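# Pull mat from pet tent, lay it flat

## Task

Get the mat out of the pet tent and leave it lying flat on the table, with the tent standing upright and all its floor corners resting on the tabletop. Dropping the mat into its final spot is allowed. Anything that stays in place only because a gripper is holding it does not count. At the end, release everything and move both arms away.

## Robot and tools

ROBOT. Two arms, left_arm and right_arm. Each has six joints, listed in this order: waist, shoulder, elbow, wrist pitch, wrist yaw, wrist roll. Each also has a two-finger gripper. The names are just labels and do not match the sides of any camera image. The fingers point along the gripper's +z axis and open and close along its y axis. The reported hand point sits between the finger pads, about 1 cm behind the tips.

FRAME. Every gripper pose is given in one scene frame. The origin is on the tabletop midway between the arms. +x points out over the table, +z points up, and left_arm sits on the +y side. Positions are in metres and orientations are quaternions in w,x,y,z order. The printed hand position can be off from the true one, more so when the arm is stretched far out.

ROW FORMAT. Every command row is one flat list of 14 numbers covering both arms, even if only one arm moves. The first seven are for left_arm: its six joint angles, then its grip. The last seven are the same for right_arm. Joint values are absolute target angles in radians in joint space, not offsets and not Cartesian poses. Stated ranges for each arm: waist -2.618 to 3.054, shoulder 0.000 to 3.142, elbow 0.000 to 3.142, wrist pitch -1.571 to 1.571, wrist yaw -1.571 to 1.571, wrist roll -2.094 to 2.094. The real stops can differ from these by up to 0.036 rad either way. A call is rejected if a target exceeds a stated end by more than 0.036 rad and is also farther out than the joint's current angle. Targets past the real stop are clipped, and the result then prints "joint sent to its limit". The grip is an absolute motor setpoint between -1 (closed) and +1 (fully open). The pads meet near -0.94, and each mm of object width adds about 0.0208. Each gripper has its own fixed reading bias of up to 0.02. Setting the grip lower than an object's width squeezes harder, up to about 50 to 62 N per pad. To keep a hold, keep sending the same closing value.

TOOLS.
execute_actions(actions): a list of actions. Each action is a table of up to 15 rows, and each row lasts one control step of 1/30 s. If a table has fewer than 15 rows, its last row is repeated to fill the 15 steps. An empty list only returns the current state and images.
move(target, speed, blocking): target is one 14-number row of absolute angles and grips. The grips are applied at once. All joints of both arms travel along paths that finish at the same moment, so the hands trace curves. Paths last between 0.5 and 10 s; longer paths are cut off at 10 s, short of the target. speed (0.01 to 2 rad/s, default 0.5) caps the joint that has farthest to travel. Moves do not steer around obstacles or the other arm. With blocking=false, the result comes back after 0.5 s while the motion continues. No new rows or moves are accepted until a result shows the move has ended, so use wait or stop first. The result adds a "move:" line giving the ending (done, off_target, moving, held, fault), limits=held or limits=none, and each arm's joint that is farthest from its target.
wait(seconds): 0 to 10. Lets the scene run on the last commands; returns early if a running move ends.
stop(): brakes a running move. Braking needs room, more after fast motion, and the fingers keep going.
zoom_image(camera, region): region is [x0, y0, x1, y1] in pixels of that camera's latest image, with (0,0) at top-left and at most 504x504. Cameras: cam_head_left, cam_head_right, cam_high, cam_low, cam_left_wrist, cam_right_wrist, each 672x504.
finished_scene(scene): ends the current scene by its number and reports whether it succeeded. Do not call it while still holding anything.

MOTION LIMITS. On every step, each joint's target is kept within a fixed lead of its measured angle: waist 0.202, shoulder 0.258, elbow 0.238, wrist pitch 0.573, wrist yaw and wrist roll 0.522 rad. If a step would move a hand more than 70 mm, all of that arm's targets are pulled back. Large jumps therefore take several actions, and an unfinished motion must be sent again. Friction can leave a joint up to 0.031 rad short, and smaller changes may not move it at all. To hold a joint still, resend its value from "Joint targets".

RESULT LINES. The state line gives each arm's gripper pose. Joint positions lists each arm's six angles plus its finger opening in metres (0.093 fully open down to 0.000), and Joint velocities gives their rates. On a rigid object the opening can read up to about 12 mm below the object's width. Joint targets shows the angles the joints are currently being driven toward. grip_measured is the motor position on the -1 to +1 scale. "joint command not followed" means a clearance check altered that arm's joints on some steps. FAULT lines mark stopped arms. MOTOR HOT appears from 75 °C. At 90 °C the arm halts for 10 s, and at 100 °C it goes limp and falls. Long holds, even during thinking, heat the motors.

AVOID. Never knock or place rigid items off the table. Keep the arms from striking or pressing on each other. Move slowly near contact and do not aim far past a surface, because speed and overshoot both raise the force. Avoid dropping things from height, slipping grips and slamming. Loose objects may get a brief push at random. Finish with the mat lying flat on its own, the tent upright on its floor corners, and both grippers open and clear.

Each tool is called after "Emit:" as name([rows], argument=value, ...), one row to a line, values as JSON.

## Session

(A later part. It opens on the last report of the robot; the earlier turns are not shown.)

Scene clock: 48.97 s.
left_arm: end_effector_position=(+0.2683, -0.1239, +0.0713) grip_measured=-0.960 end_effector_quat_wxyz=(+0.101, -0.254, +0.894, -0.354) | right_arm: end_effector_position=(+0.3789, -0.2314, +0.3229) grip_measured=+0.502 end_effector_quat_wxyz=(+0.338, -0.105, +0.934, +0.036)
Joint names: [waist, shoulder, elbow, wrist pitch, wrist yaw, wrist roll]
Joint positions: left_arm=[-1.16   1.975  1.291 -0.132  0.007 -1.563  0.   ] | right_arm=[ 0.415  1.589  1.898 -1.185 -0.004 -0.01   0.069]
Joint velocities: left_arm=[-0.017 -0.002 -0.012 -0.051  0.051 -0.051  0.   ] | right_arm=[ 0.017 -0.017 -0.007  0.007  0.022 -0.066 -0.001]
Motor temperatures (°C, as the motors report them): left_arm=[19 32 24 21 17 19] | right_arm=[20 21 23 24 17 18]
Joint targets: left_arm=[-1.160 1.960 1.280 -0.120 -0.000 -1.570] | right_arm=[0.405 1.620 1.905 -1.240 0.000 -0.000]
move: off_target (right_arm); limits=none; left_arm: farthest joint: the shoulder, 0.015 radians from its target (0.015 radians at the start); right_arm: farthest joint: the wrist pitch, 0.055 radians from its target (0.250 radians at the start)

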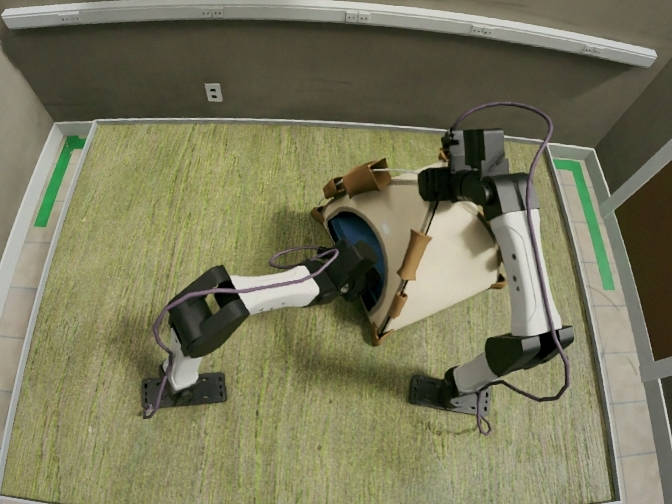

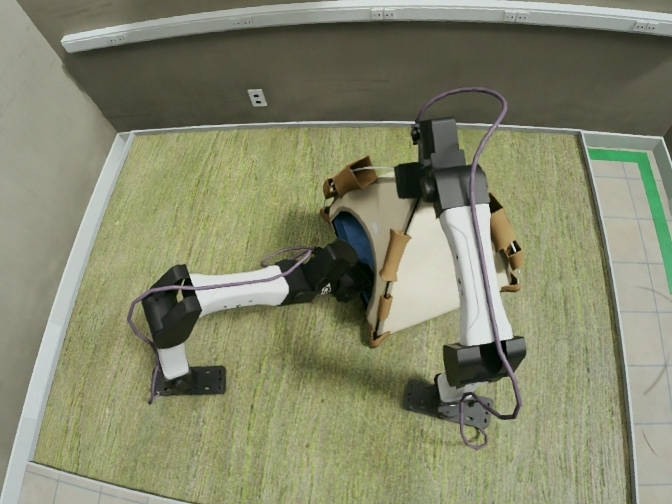

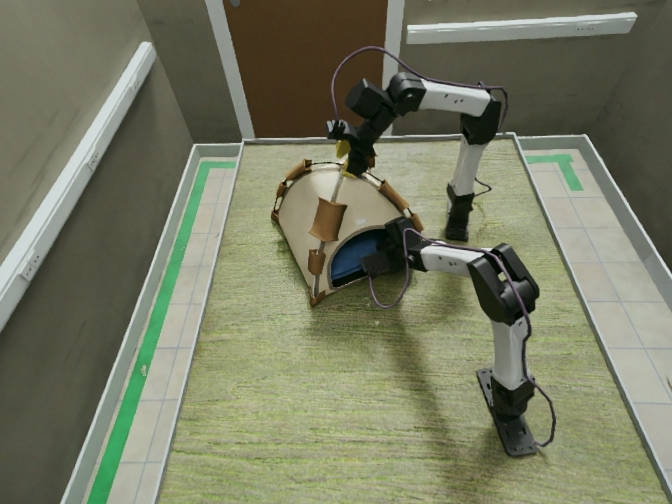

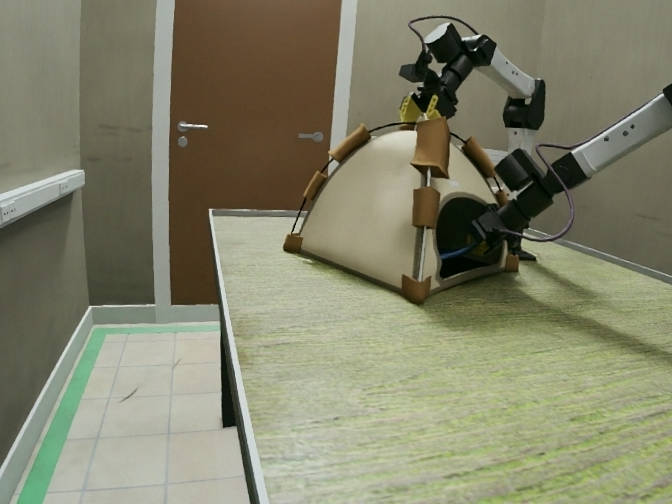

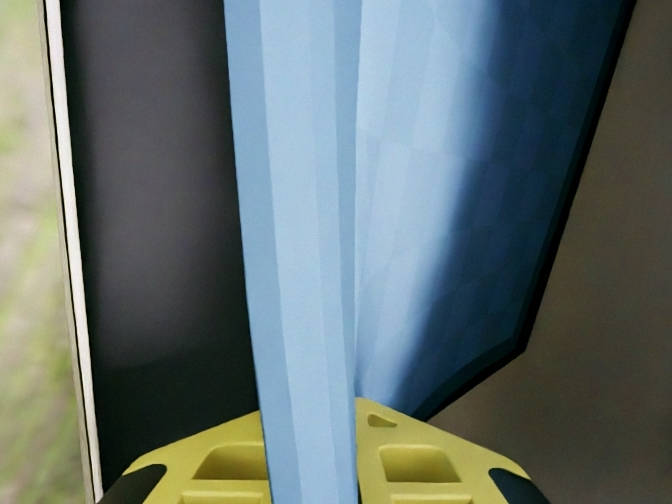

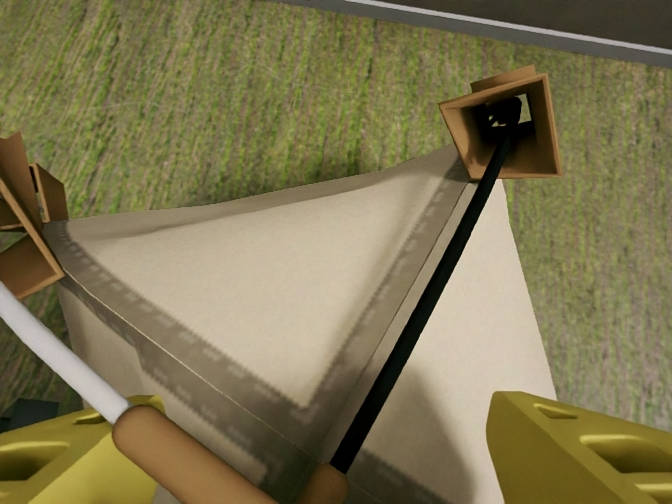

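Emit:
move(target=[-1.16,1.96,1.28,-0.12,0,-1.57,-1, 0.415,1.61,1.9,-1.22,0,0,-0.9])

Emit:
move(target=[-1.02,1.70,0.96,-0.05,0,-1.57,-1, 0.415,1.61,1.9,-1.22,0,0,-0.9], speed=0.2)

Scene clock: 50.23 s.
left_arm: end_effector_position=(+0.2763, -0.1182, +0.0709) grip_measured=-0.960 end_effector_quat_wxyz=(+0.112, -0.263, +0.892, -0.350) | right_arm: end_effector_position=(+0.3750, -0.2296, +0.3232) grip_measured=-0.884 end_effector_quat_wxyz=(+0.336, -0.142, +0.931, +0.029)
Joint names: [waist, shoulder, elbow, wrist pitch, wrist yaw, wrist roll]
Joint positions: left_arm=[-1.148  1.975  1.291 -0.135 -0.014 -1.563  0.   ] | right_arm=[ 0.417  1.583  1.898 -1.198 -0.015 -0.084  0.003]
Joint velocities: left_arm=[ 0.002 -0.007  0.002 -0.051  0.007 -0.022  0.   ] | right_arm=[ 0.022  0.012 -0.002 -0.051  0.066  0.022  0.   ]
Motor temperatures (°C, as the motors report them): left_arm=[19 33 24 21 17 19] | right_arm=[20 21 23 24 17 19]
Joint targets: left_arm=[-1.160 1.960 1.280 -0.120 -0.000 -1.570] | right_arm=[0.415 1.610 1.900 -1.220 -0.000 0.000]
move: off_target (right_arm); limits=none; left_arm: farthest joint: the shoulder, 0.015 radians from its target (0.015 radians at the start); right_arm: farthest joint: the wrist roll, 0.084 radians from its target (0.010 radians at the start)

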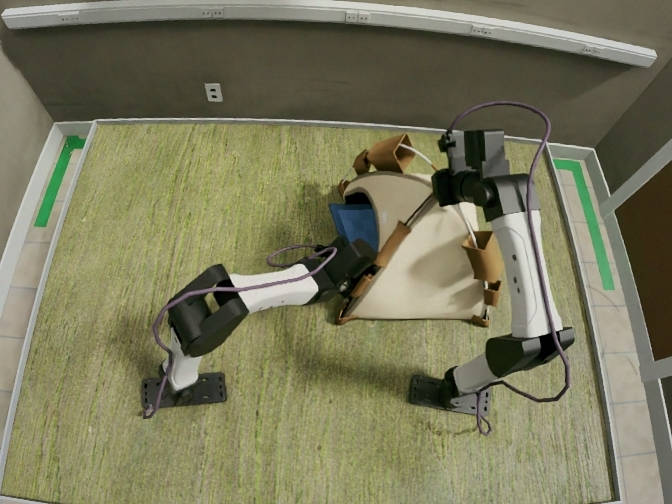

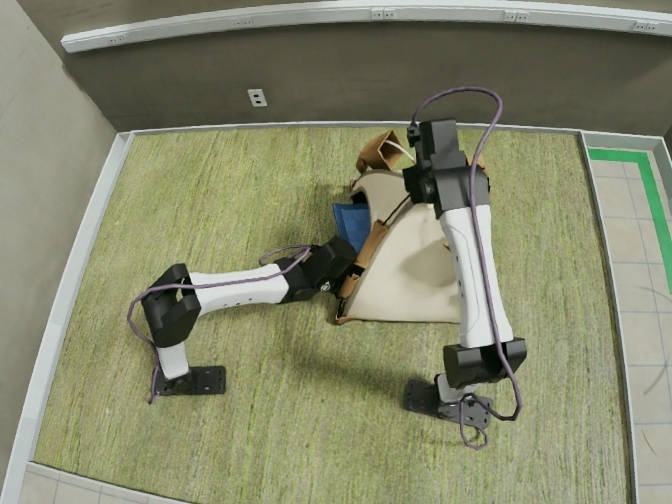

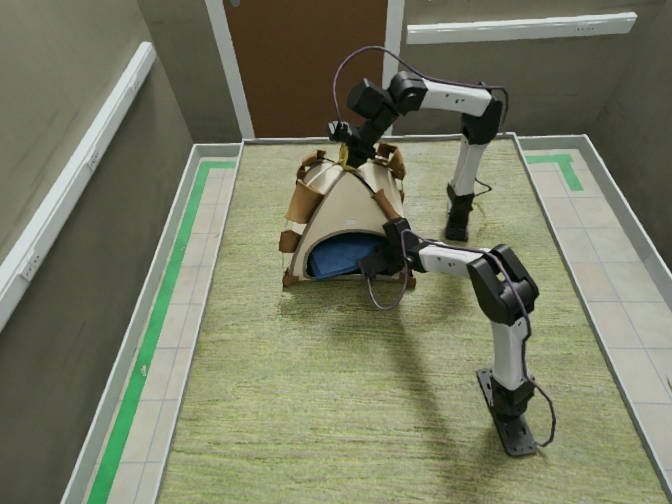

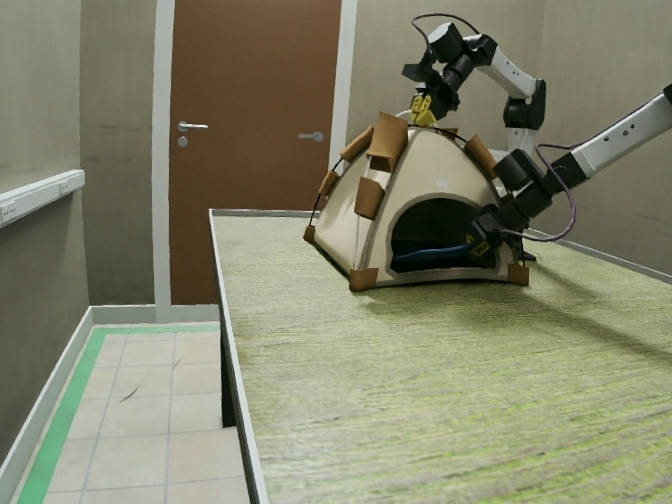

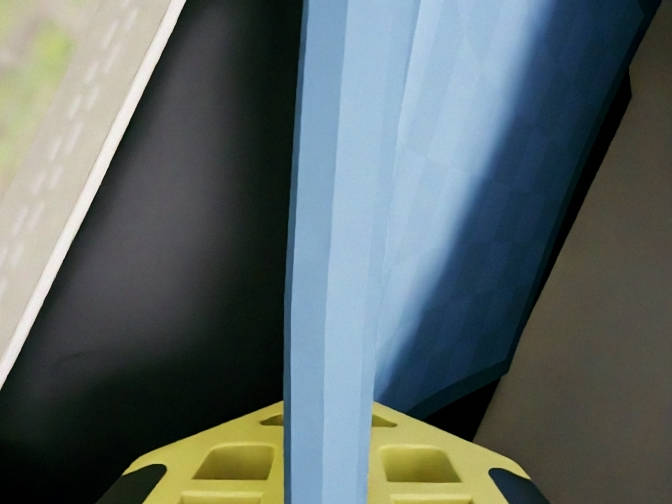

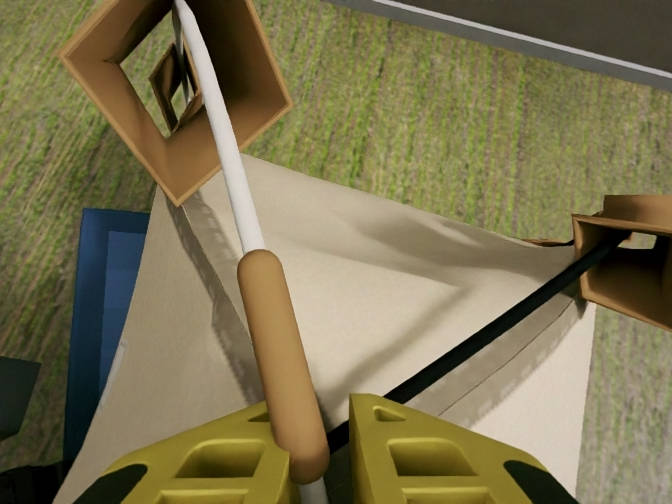

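Scene clock: 52.30 s.
left_arm: end_effector_position=(+0.2826, -0.0315, +0.0811) grip_measured=-0.960 end_effector_quat_wxyz=(+0.132, -0.314, +0.871, -0.354) | right_arm: end_effector_position=(+0.3724, -0.2228, +0.3244) grip_measured=-0.889 end_effector_quat_wxyz=(+0.336, -0.151, +0.929, +0.043)
Joint names: [waist, shoulder, elbow, wrist pitch, wrist yaw, wrist roll]
Joint positions: left_arm=[-1.027  1.723  0.985 -0.057 -0.004 -1.563  0.   ] | right_arm=[ 0.423  1.58   1.898 -1.199 -0.044 -0.086  0.003]
Joint velocities: left_arm=[-0.012 -0.007 -0.012  0.022  0.007  0.007  0.   ] | right_arm=[-0.012 -0.007  0.007 -0.022  0.051  0.007 -0.   ]
Motor temperatures (°C, as the motors report them): left_arm=[19 33 24 21 17 19] | right_arm=[20 22 23 23 17 19]
Joint targets: left_arm=[-1.020 1.700 0.960 -0.050 -0.000 -1.570] | right_arm=[0.415 1.610 1.900 -1.220 -0.000 -0.000]
move: off_target (left_arm, right_arm); limits=none; left_arm: farthest joint: the elbow, 0.025 radians from its target (0.331 radians at the start); right_arm: farthest joint: the wrist roll, 0.086 radians from its target (0.084 radians at the start)

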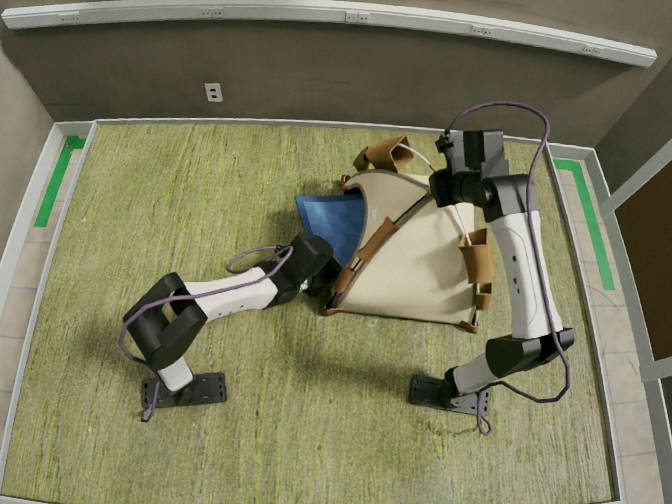

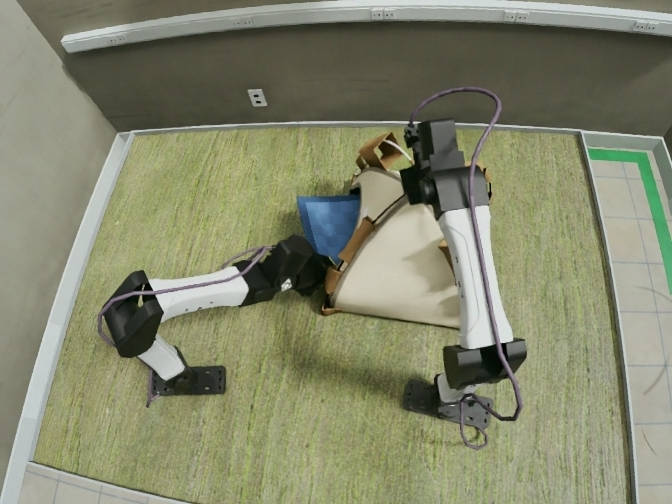

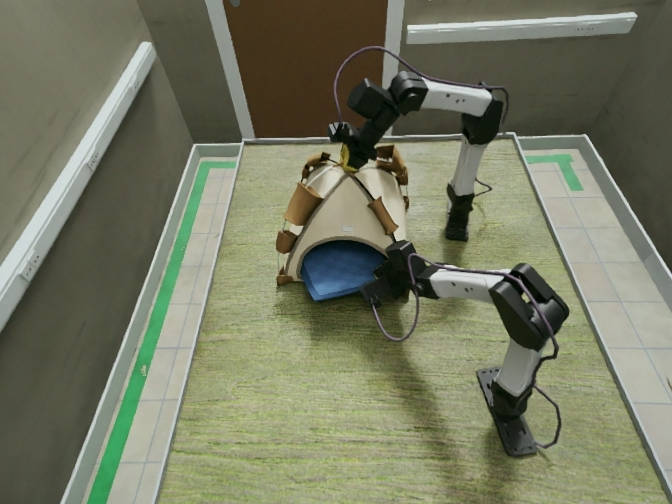

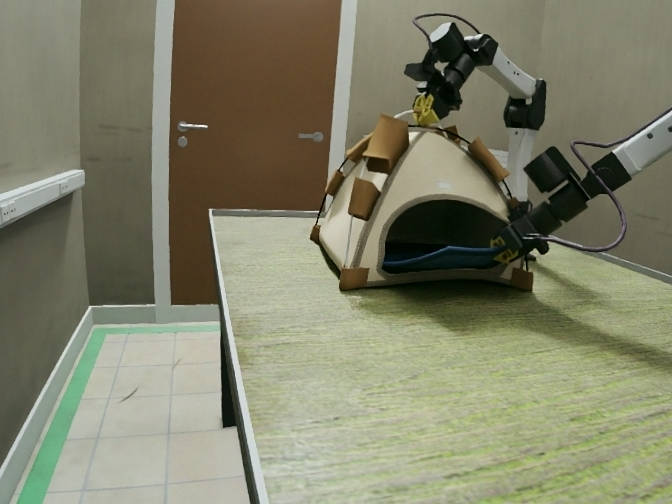

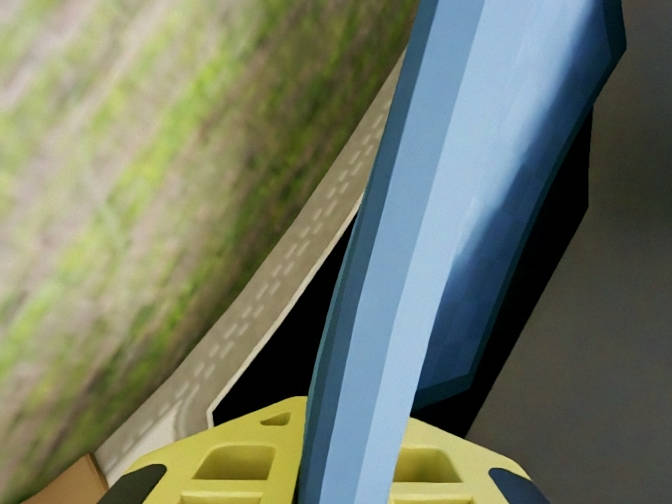

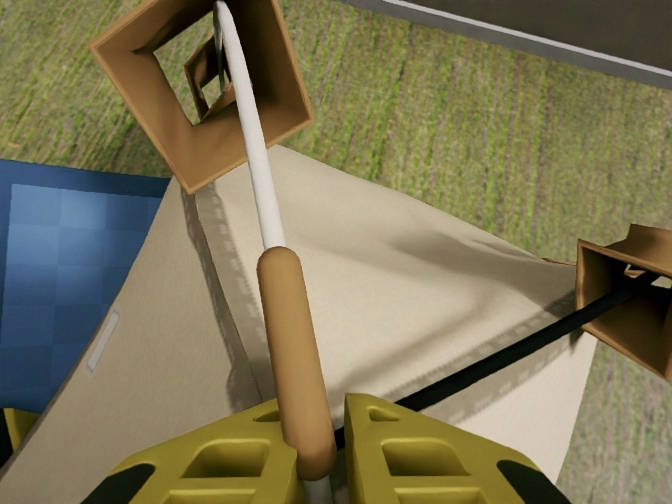

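Emit:
execute_actions(actions=[])

Scene clock: 53.90 s.
left_arm: end_effector_position=(+0.2825, -0.0314, +0.0809) grip_measured=-0.960 end_effector_quat_wxyz=(+0.132, -0.314, +0.871, -0.354) | right_arm: end_effector_position=(+0.3724, -0.2228, +0.3244) grip_measured=-0.889 end_effector_quat_wxyz=(+0.336, -0.151, +0.929, +0.043)
Joint names: [waist, shoulder, elbow, wrist pitch, wrist yaw, wrist roll]
Joint positions: left_arm=[-1.027  1.723  0.985 -0.057 -0.004 -1.563  0.   ] | right_arm=[ 0.423  1.58   1.898 -1.199 -0.044 -0.086  0.003]
Joint velocities: left_arm=[ 0.002  0.002  0.002 -0.081  0.007 -0.037  0.   ] | right_arm=[ 0.007  0.002 -0.002  0.066 -0.066 -0.022  0.002]
Motor temperatures (°C, as the motors report them): left_arm=[19 33 24 21 17 19] | right_arm=[20 22 24 23 17 19]
Joint targets: left_arm=[-1.020 1.700 0.960 -0.050 -0.000 -1.570] | right_arm=[0.415 1.610 1.900 -1.220 -0.000 -0.000]

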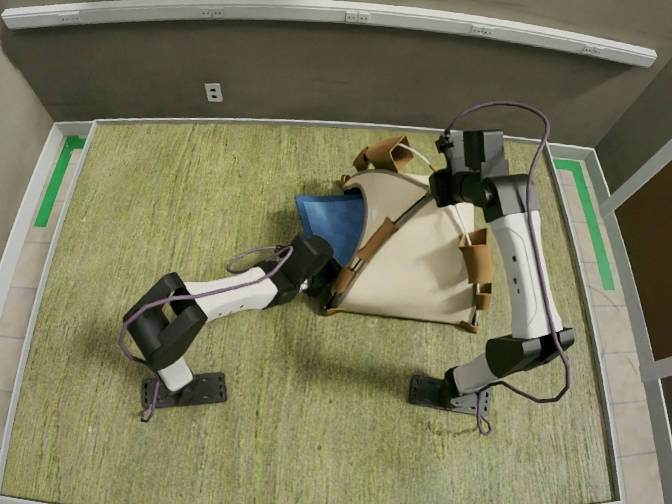

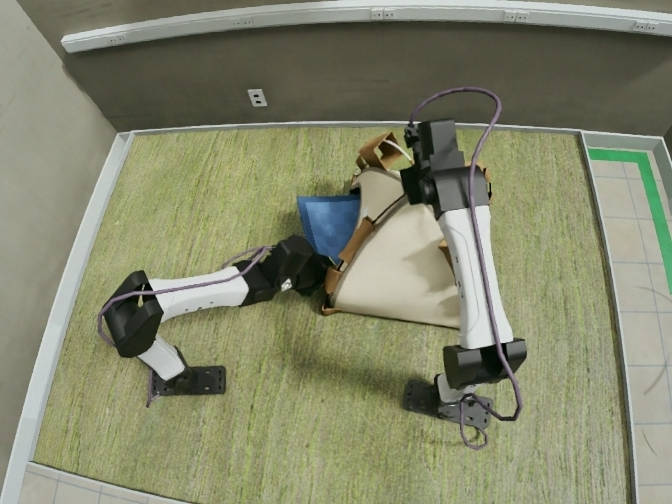

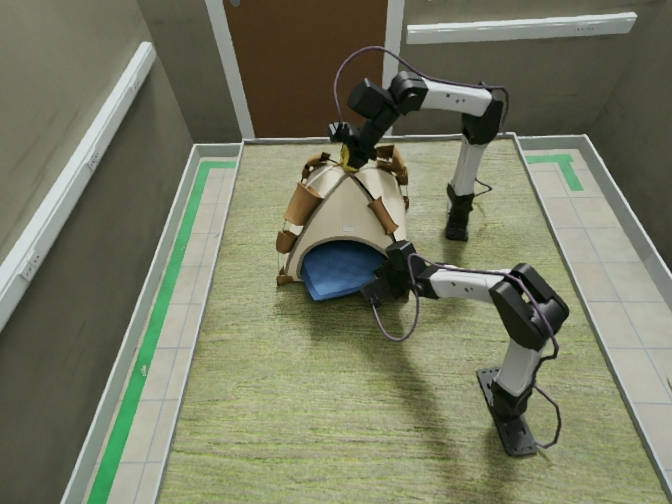

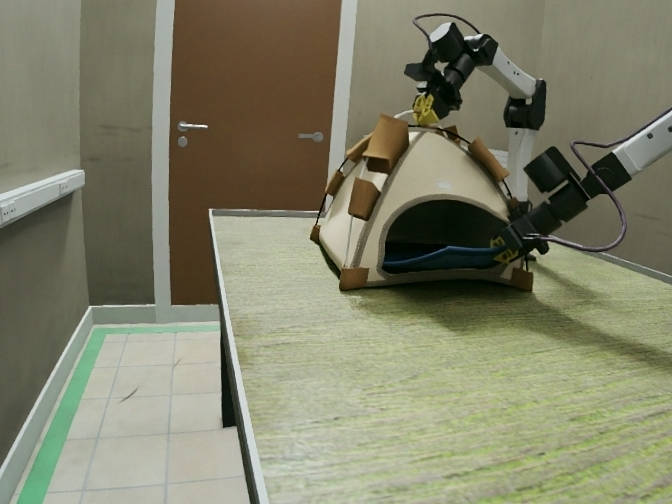

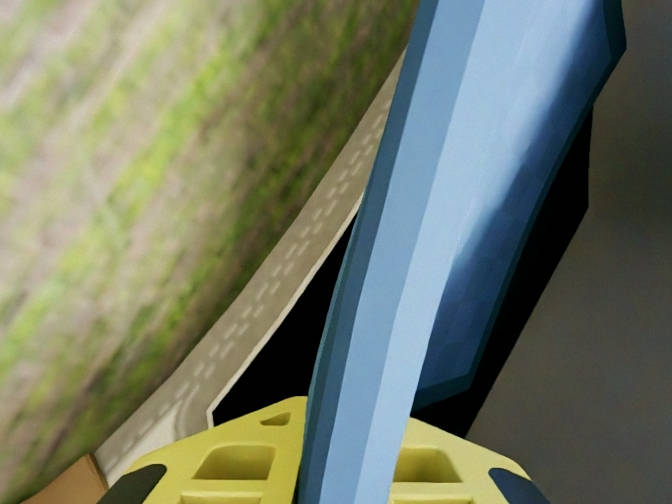

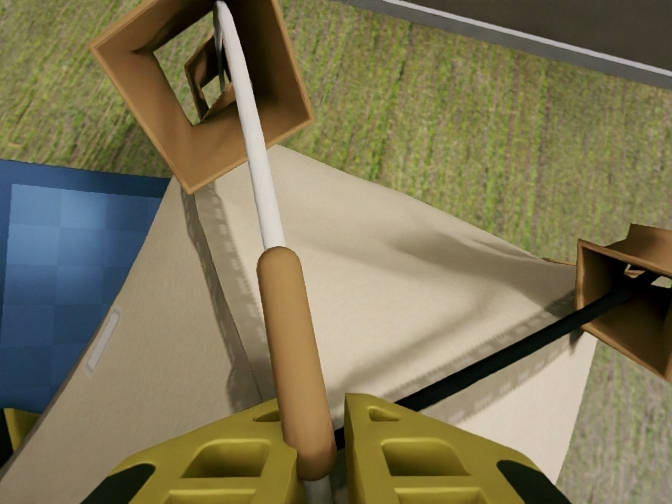

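Emit:
move(target=[-0.80,1.70,0.96,-0.05,0,-1.57,-1,0.415,1.61,1.9,-1.22,0,0,-0.9], speed=0.15)

Scene clock: 56.23 s.
left_arm: end_effector_position=(+0.3393, +0.0260, +0.0811) grip_measured=-0.960 end_effector_quat_wxyz=(+0.141, -0.389, +0.840, -0.352) | right_arm: end_effector_position=(+0.3747, -0.2234, +0.3229) grip_measured=-0.894 end_effector_quat_wxyz=(+0.335, -0.128, +0.932, +0.046)
Joint names: [waist, shoulder, elbow, wrist pitch, wrist yaw, wrist roll]
Joint positions: left_arm=[-0.824  1.723  0.985 -0.057  0.061 -1.563  0.   ] | right_arm=[ 0.425  1.586  1.898 -1.194 -0.031 -0.038  0.002]
Joint velocities: left_arm=[-0.007 -0.007  0.002 -0.022  0.007 -0.051  0.   ] | right_arm=[ 0.007  0.012  0.002  0.066 -0.007  0.022  0.   ]
Motor temperatures (°C, as the motors report them): left_arm=[19 33 24 21 17 19] | right_arm=[20 22 24 23 17 19]
Joint targets: left_arm=[-0.800 1.700 0.960 -0.050 -0.000 -1.570] | right_arm=[0.415 1.610 1.900 -1.220 0.000 -0.000]
move: off_target (left_arm, right_arm); limits=none; left_arm: farthest joint: the wrist yaw, 0.061 radians from its target (0.004 radians at the start); right_arm: farthest joint: the wrist roll, 0.038 radians from its target (0.086 radians at the start)

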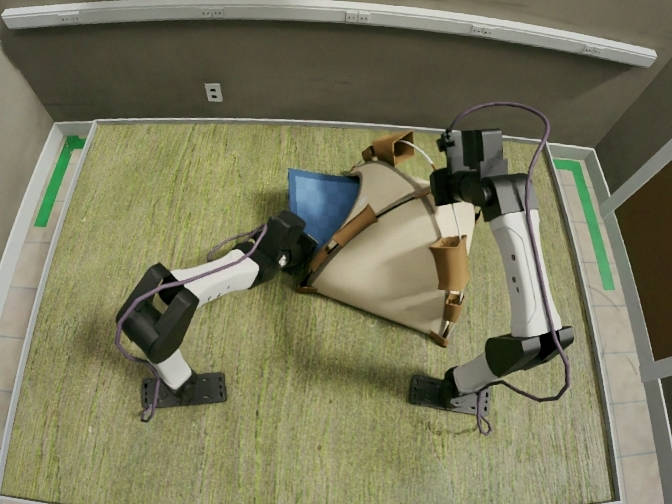

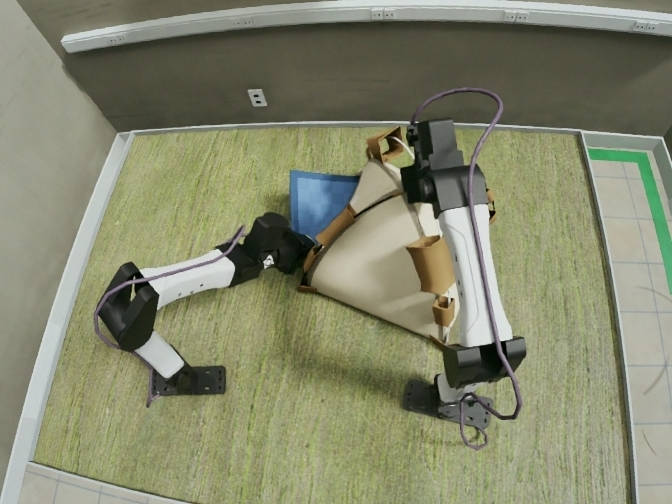

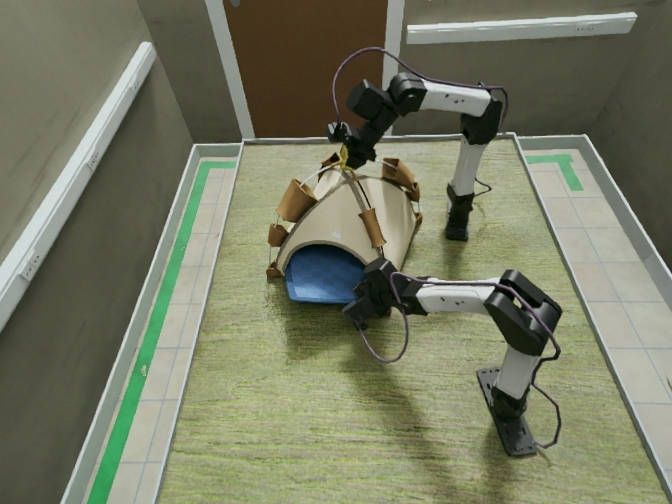

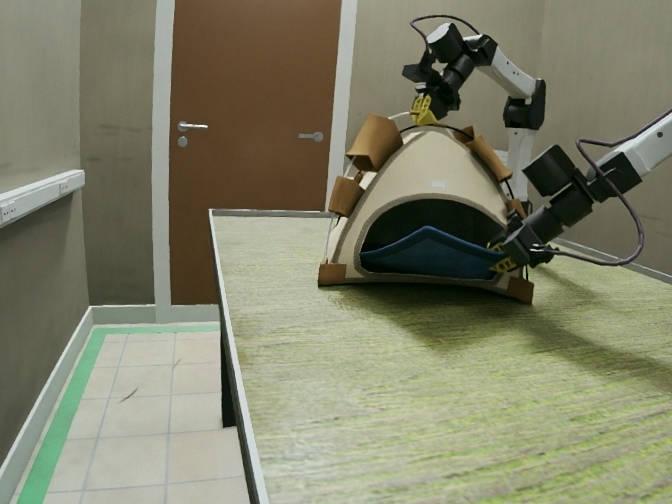

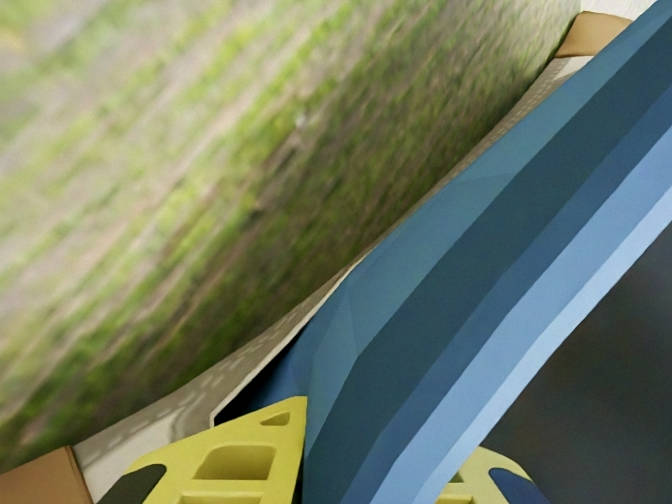

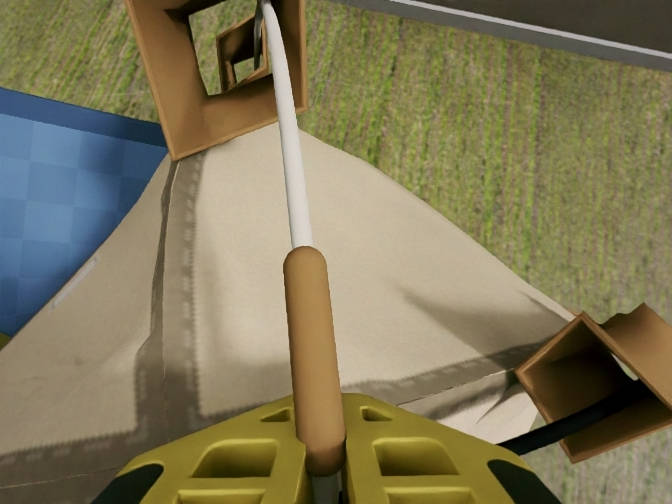

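Emit:
move(target=[-0.80,1.90,1.265,-0.16,0,-1.57,-1,0.415,1.61,1.9,-1.22,0,0,-0.9], speed=0.2)

Scene clock: 58.70 s.
left_arm: end_effector_position=(+0.3706, +0.0002, +0.0770) grip_measured=-0.960 end_effector_quat_wxyz=(+0.125, -0.394, +0.850, -0.326) | right_arm: end_effector_position=(+0.3768, -0.2289, +0.3235) grip_measured=-0.895 end_effector_quat_wxyz=(+0.338, -0.114, +0.934, +0.036)
Joint names: [waist, shoulder, elbow, wrist pitch, wrist yaw, wrist roll]
Joint positions: left_arm=[-0.824  1.893  1.23  -0.196  0.066 -1.563  0.   ] | right_arm=[ 0.421  1.586  1.898 -1.19  -0.006 -0.023  0.002]
Joint velocities: left_arm=[-0.002  0.017 -0.007 -0.007 -0.022 -0.007  0.   ] | right_arm=[-0.012 -0.002  0.002 -0.037  0.007 -0.007 -0.   ]
Motor temperatures (°C, as the motors report them): left_arm=[19 32 24 21 17 19] | right_arm=[20 22 24 23 17 19]
Joint targets: left_arm=[-0.800 1.900 1.265 -0.160 0.000 -1.570] | right_arm=[0.415 1.610 1.900 -1.220 -0.000 -0.000]
move: off_target (left_arm, right_arm); limits=none; left_arm: farthest joint: the wrist yaw, 0.066 radians from its target (0.061 radians at the start); right_arm: farthest joint: the wrist pitch, 0.030 radians from its target (0.026 radians at the start)

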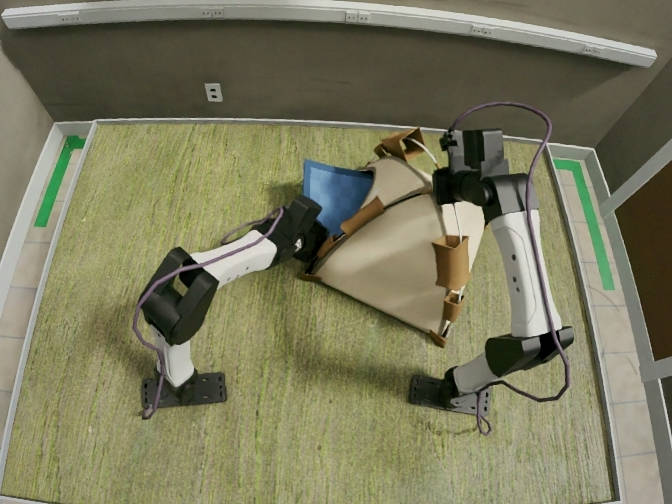

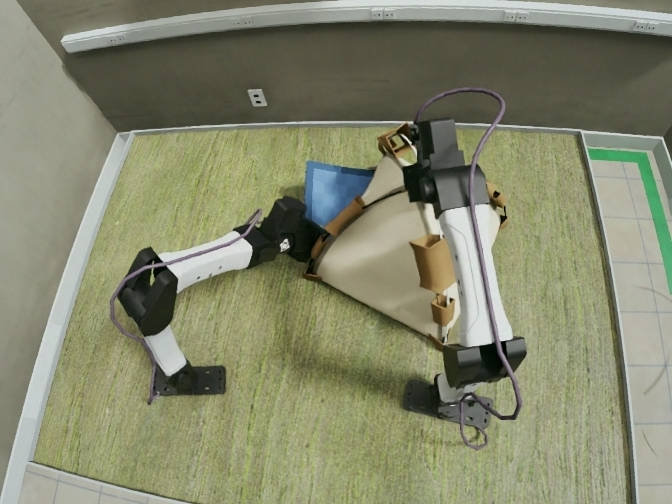

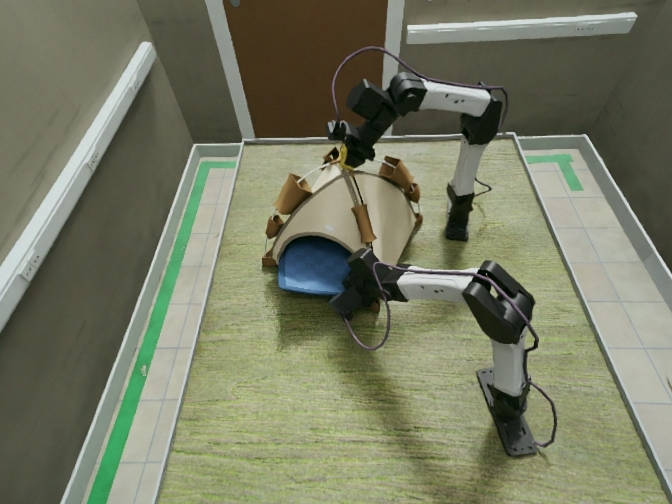

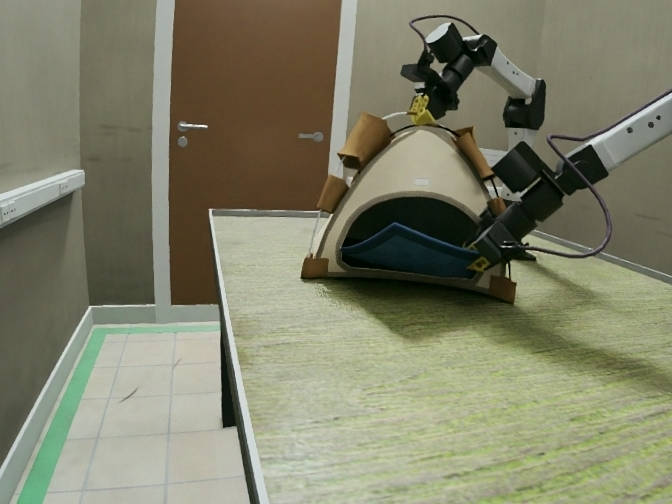

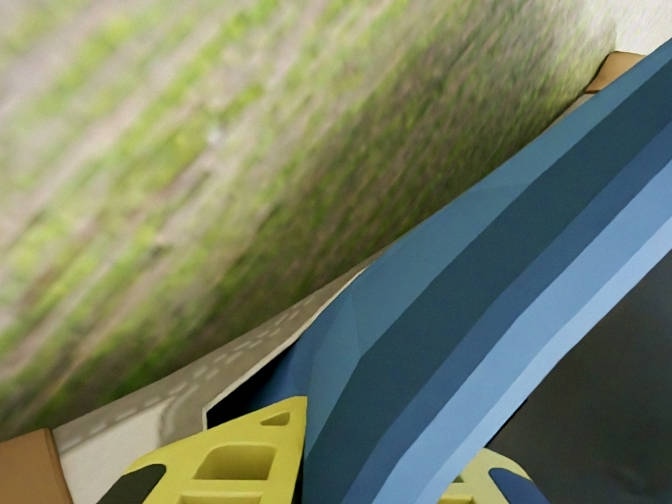

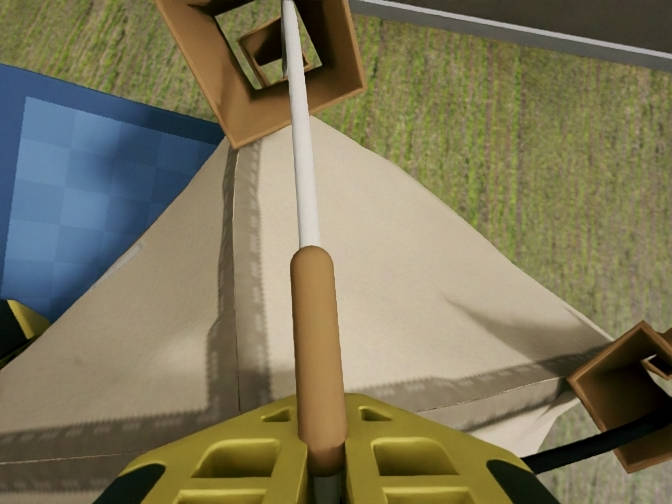

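Emit:
move(target=[-0.65,1.63,0.95,-0.09,0,-1.57,-1,0.415,1.61,1.9,-1.22,0,0,-0.9], speed=0.15)

Scene clock: 61.87 s.
left_arm: end_effector_position=(+0.3607, +0.0800, +0.0948) grip_measured=-0.960 end_effector_quat_wxyz=(+0.148, -0.441, +0.815, -0.344) | right_arm: end_effector_position=(+0.3777, -0.2231, +0.3255) grip_measured=-0.895 end_effector_quat_wxyz=(+0.342, -0.118, +0.931, +0.053)
Joint names: [waist, shoulder, elbow, wrist pitch, wrist yaw, wrist roll]
Joint positions: left_arm=[-0.683  1.651  0.971 -0.128  0.096 -1.56   0.   ] | right_arm=[ 0.421  1.586  1.898 -1.178 -0.039 -0.019  0.002]
Joint velocities: left_arm=[-0.007  0.007  0.017 -0.007 -0.066  0.022  0.   ] | right_arm=[-0.012  0.002 -0.007  0.007  0.007 -0.037  0.   ]
Motor temperatures (°C, as the motors report them): left_arm=[19 32 24 22 17 19] | right_arm=[20 22 24 23 17 19]
Joint targets: left_arm=[-0.650 1.630 0.950 -0.090 0.000 -1.570] | right_arm=[0.415 1.610 1.900 -1.220 0.000 -0.000]
move: off_target (left_arm, right_arm); limits=none; left_arm: farthest joint: the wrist yaw, 0.096 radians from its target (0.066 radians at the start); right_arm: farthest joint: the wrist pitch, 0.042 radians from its target (0.030 radians at the start)

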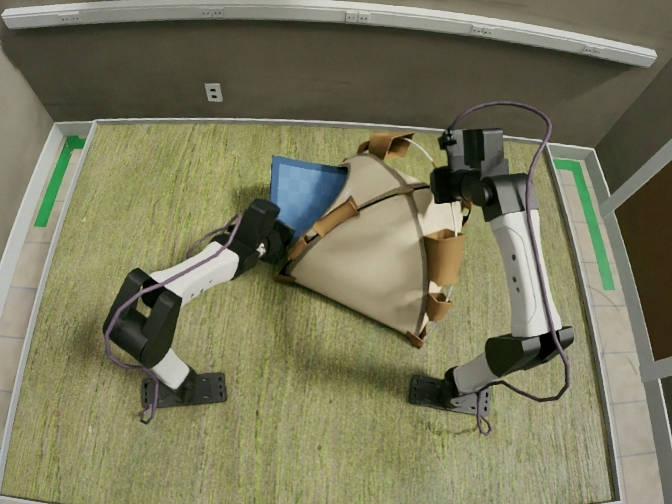

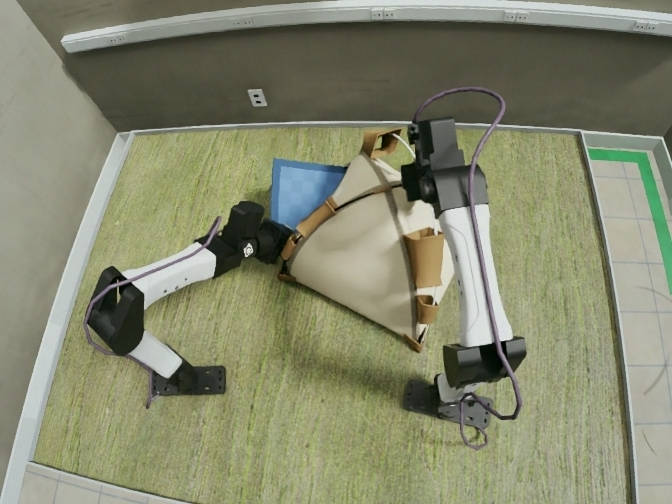

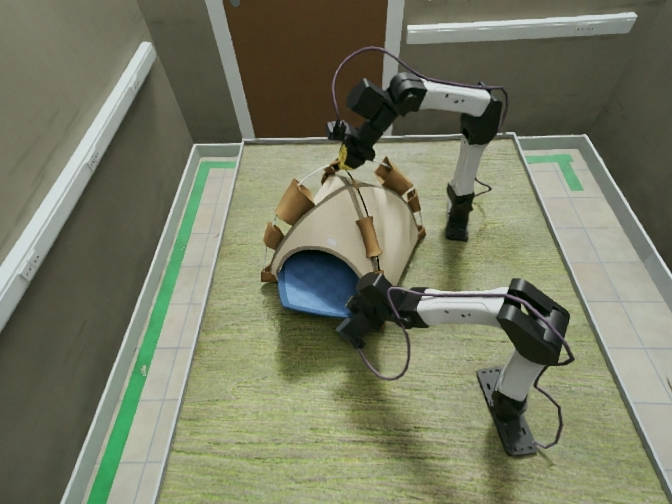

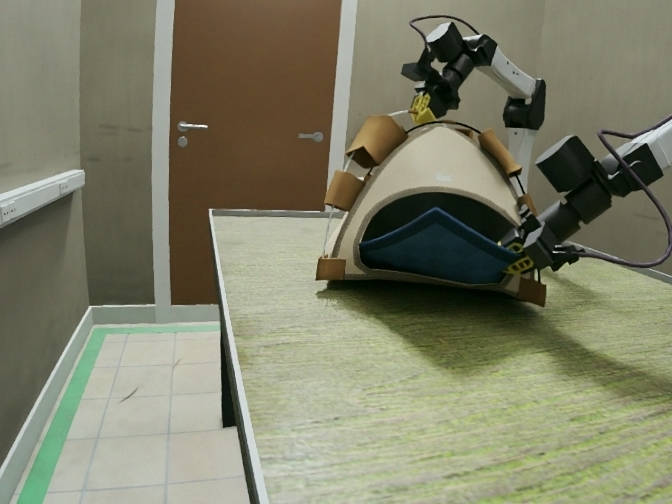

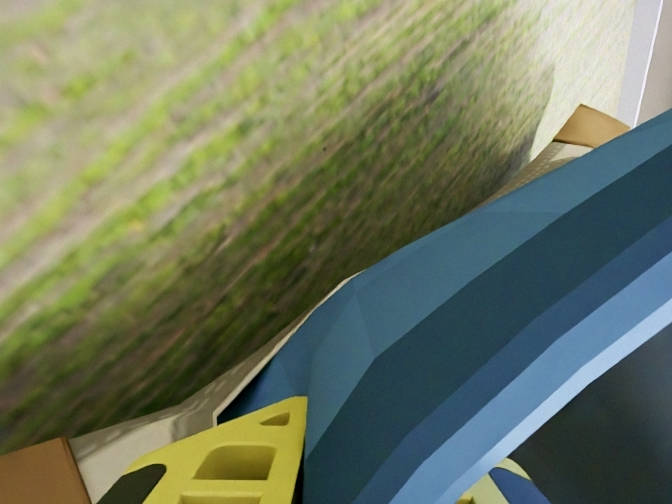

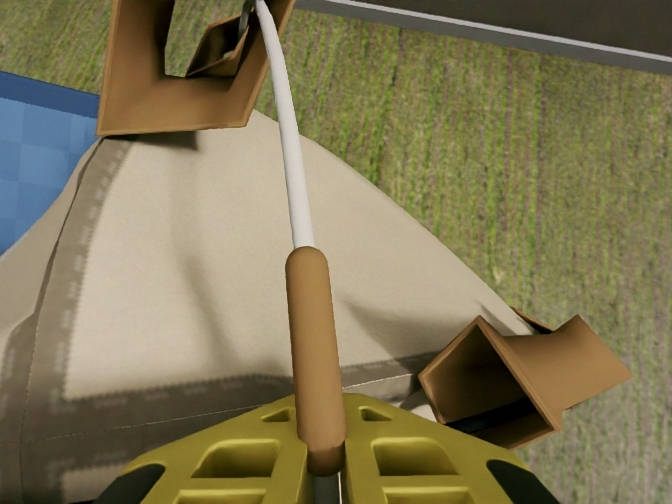

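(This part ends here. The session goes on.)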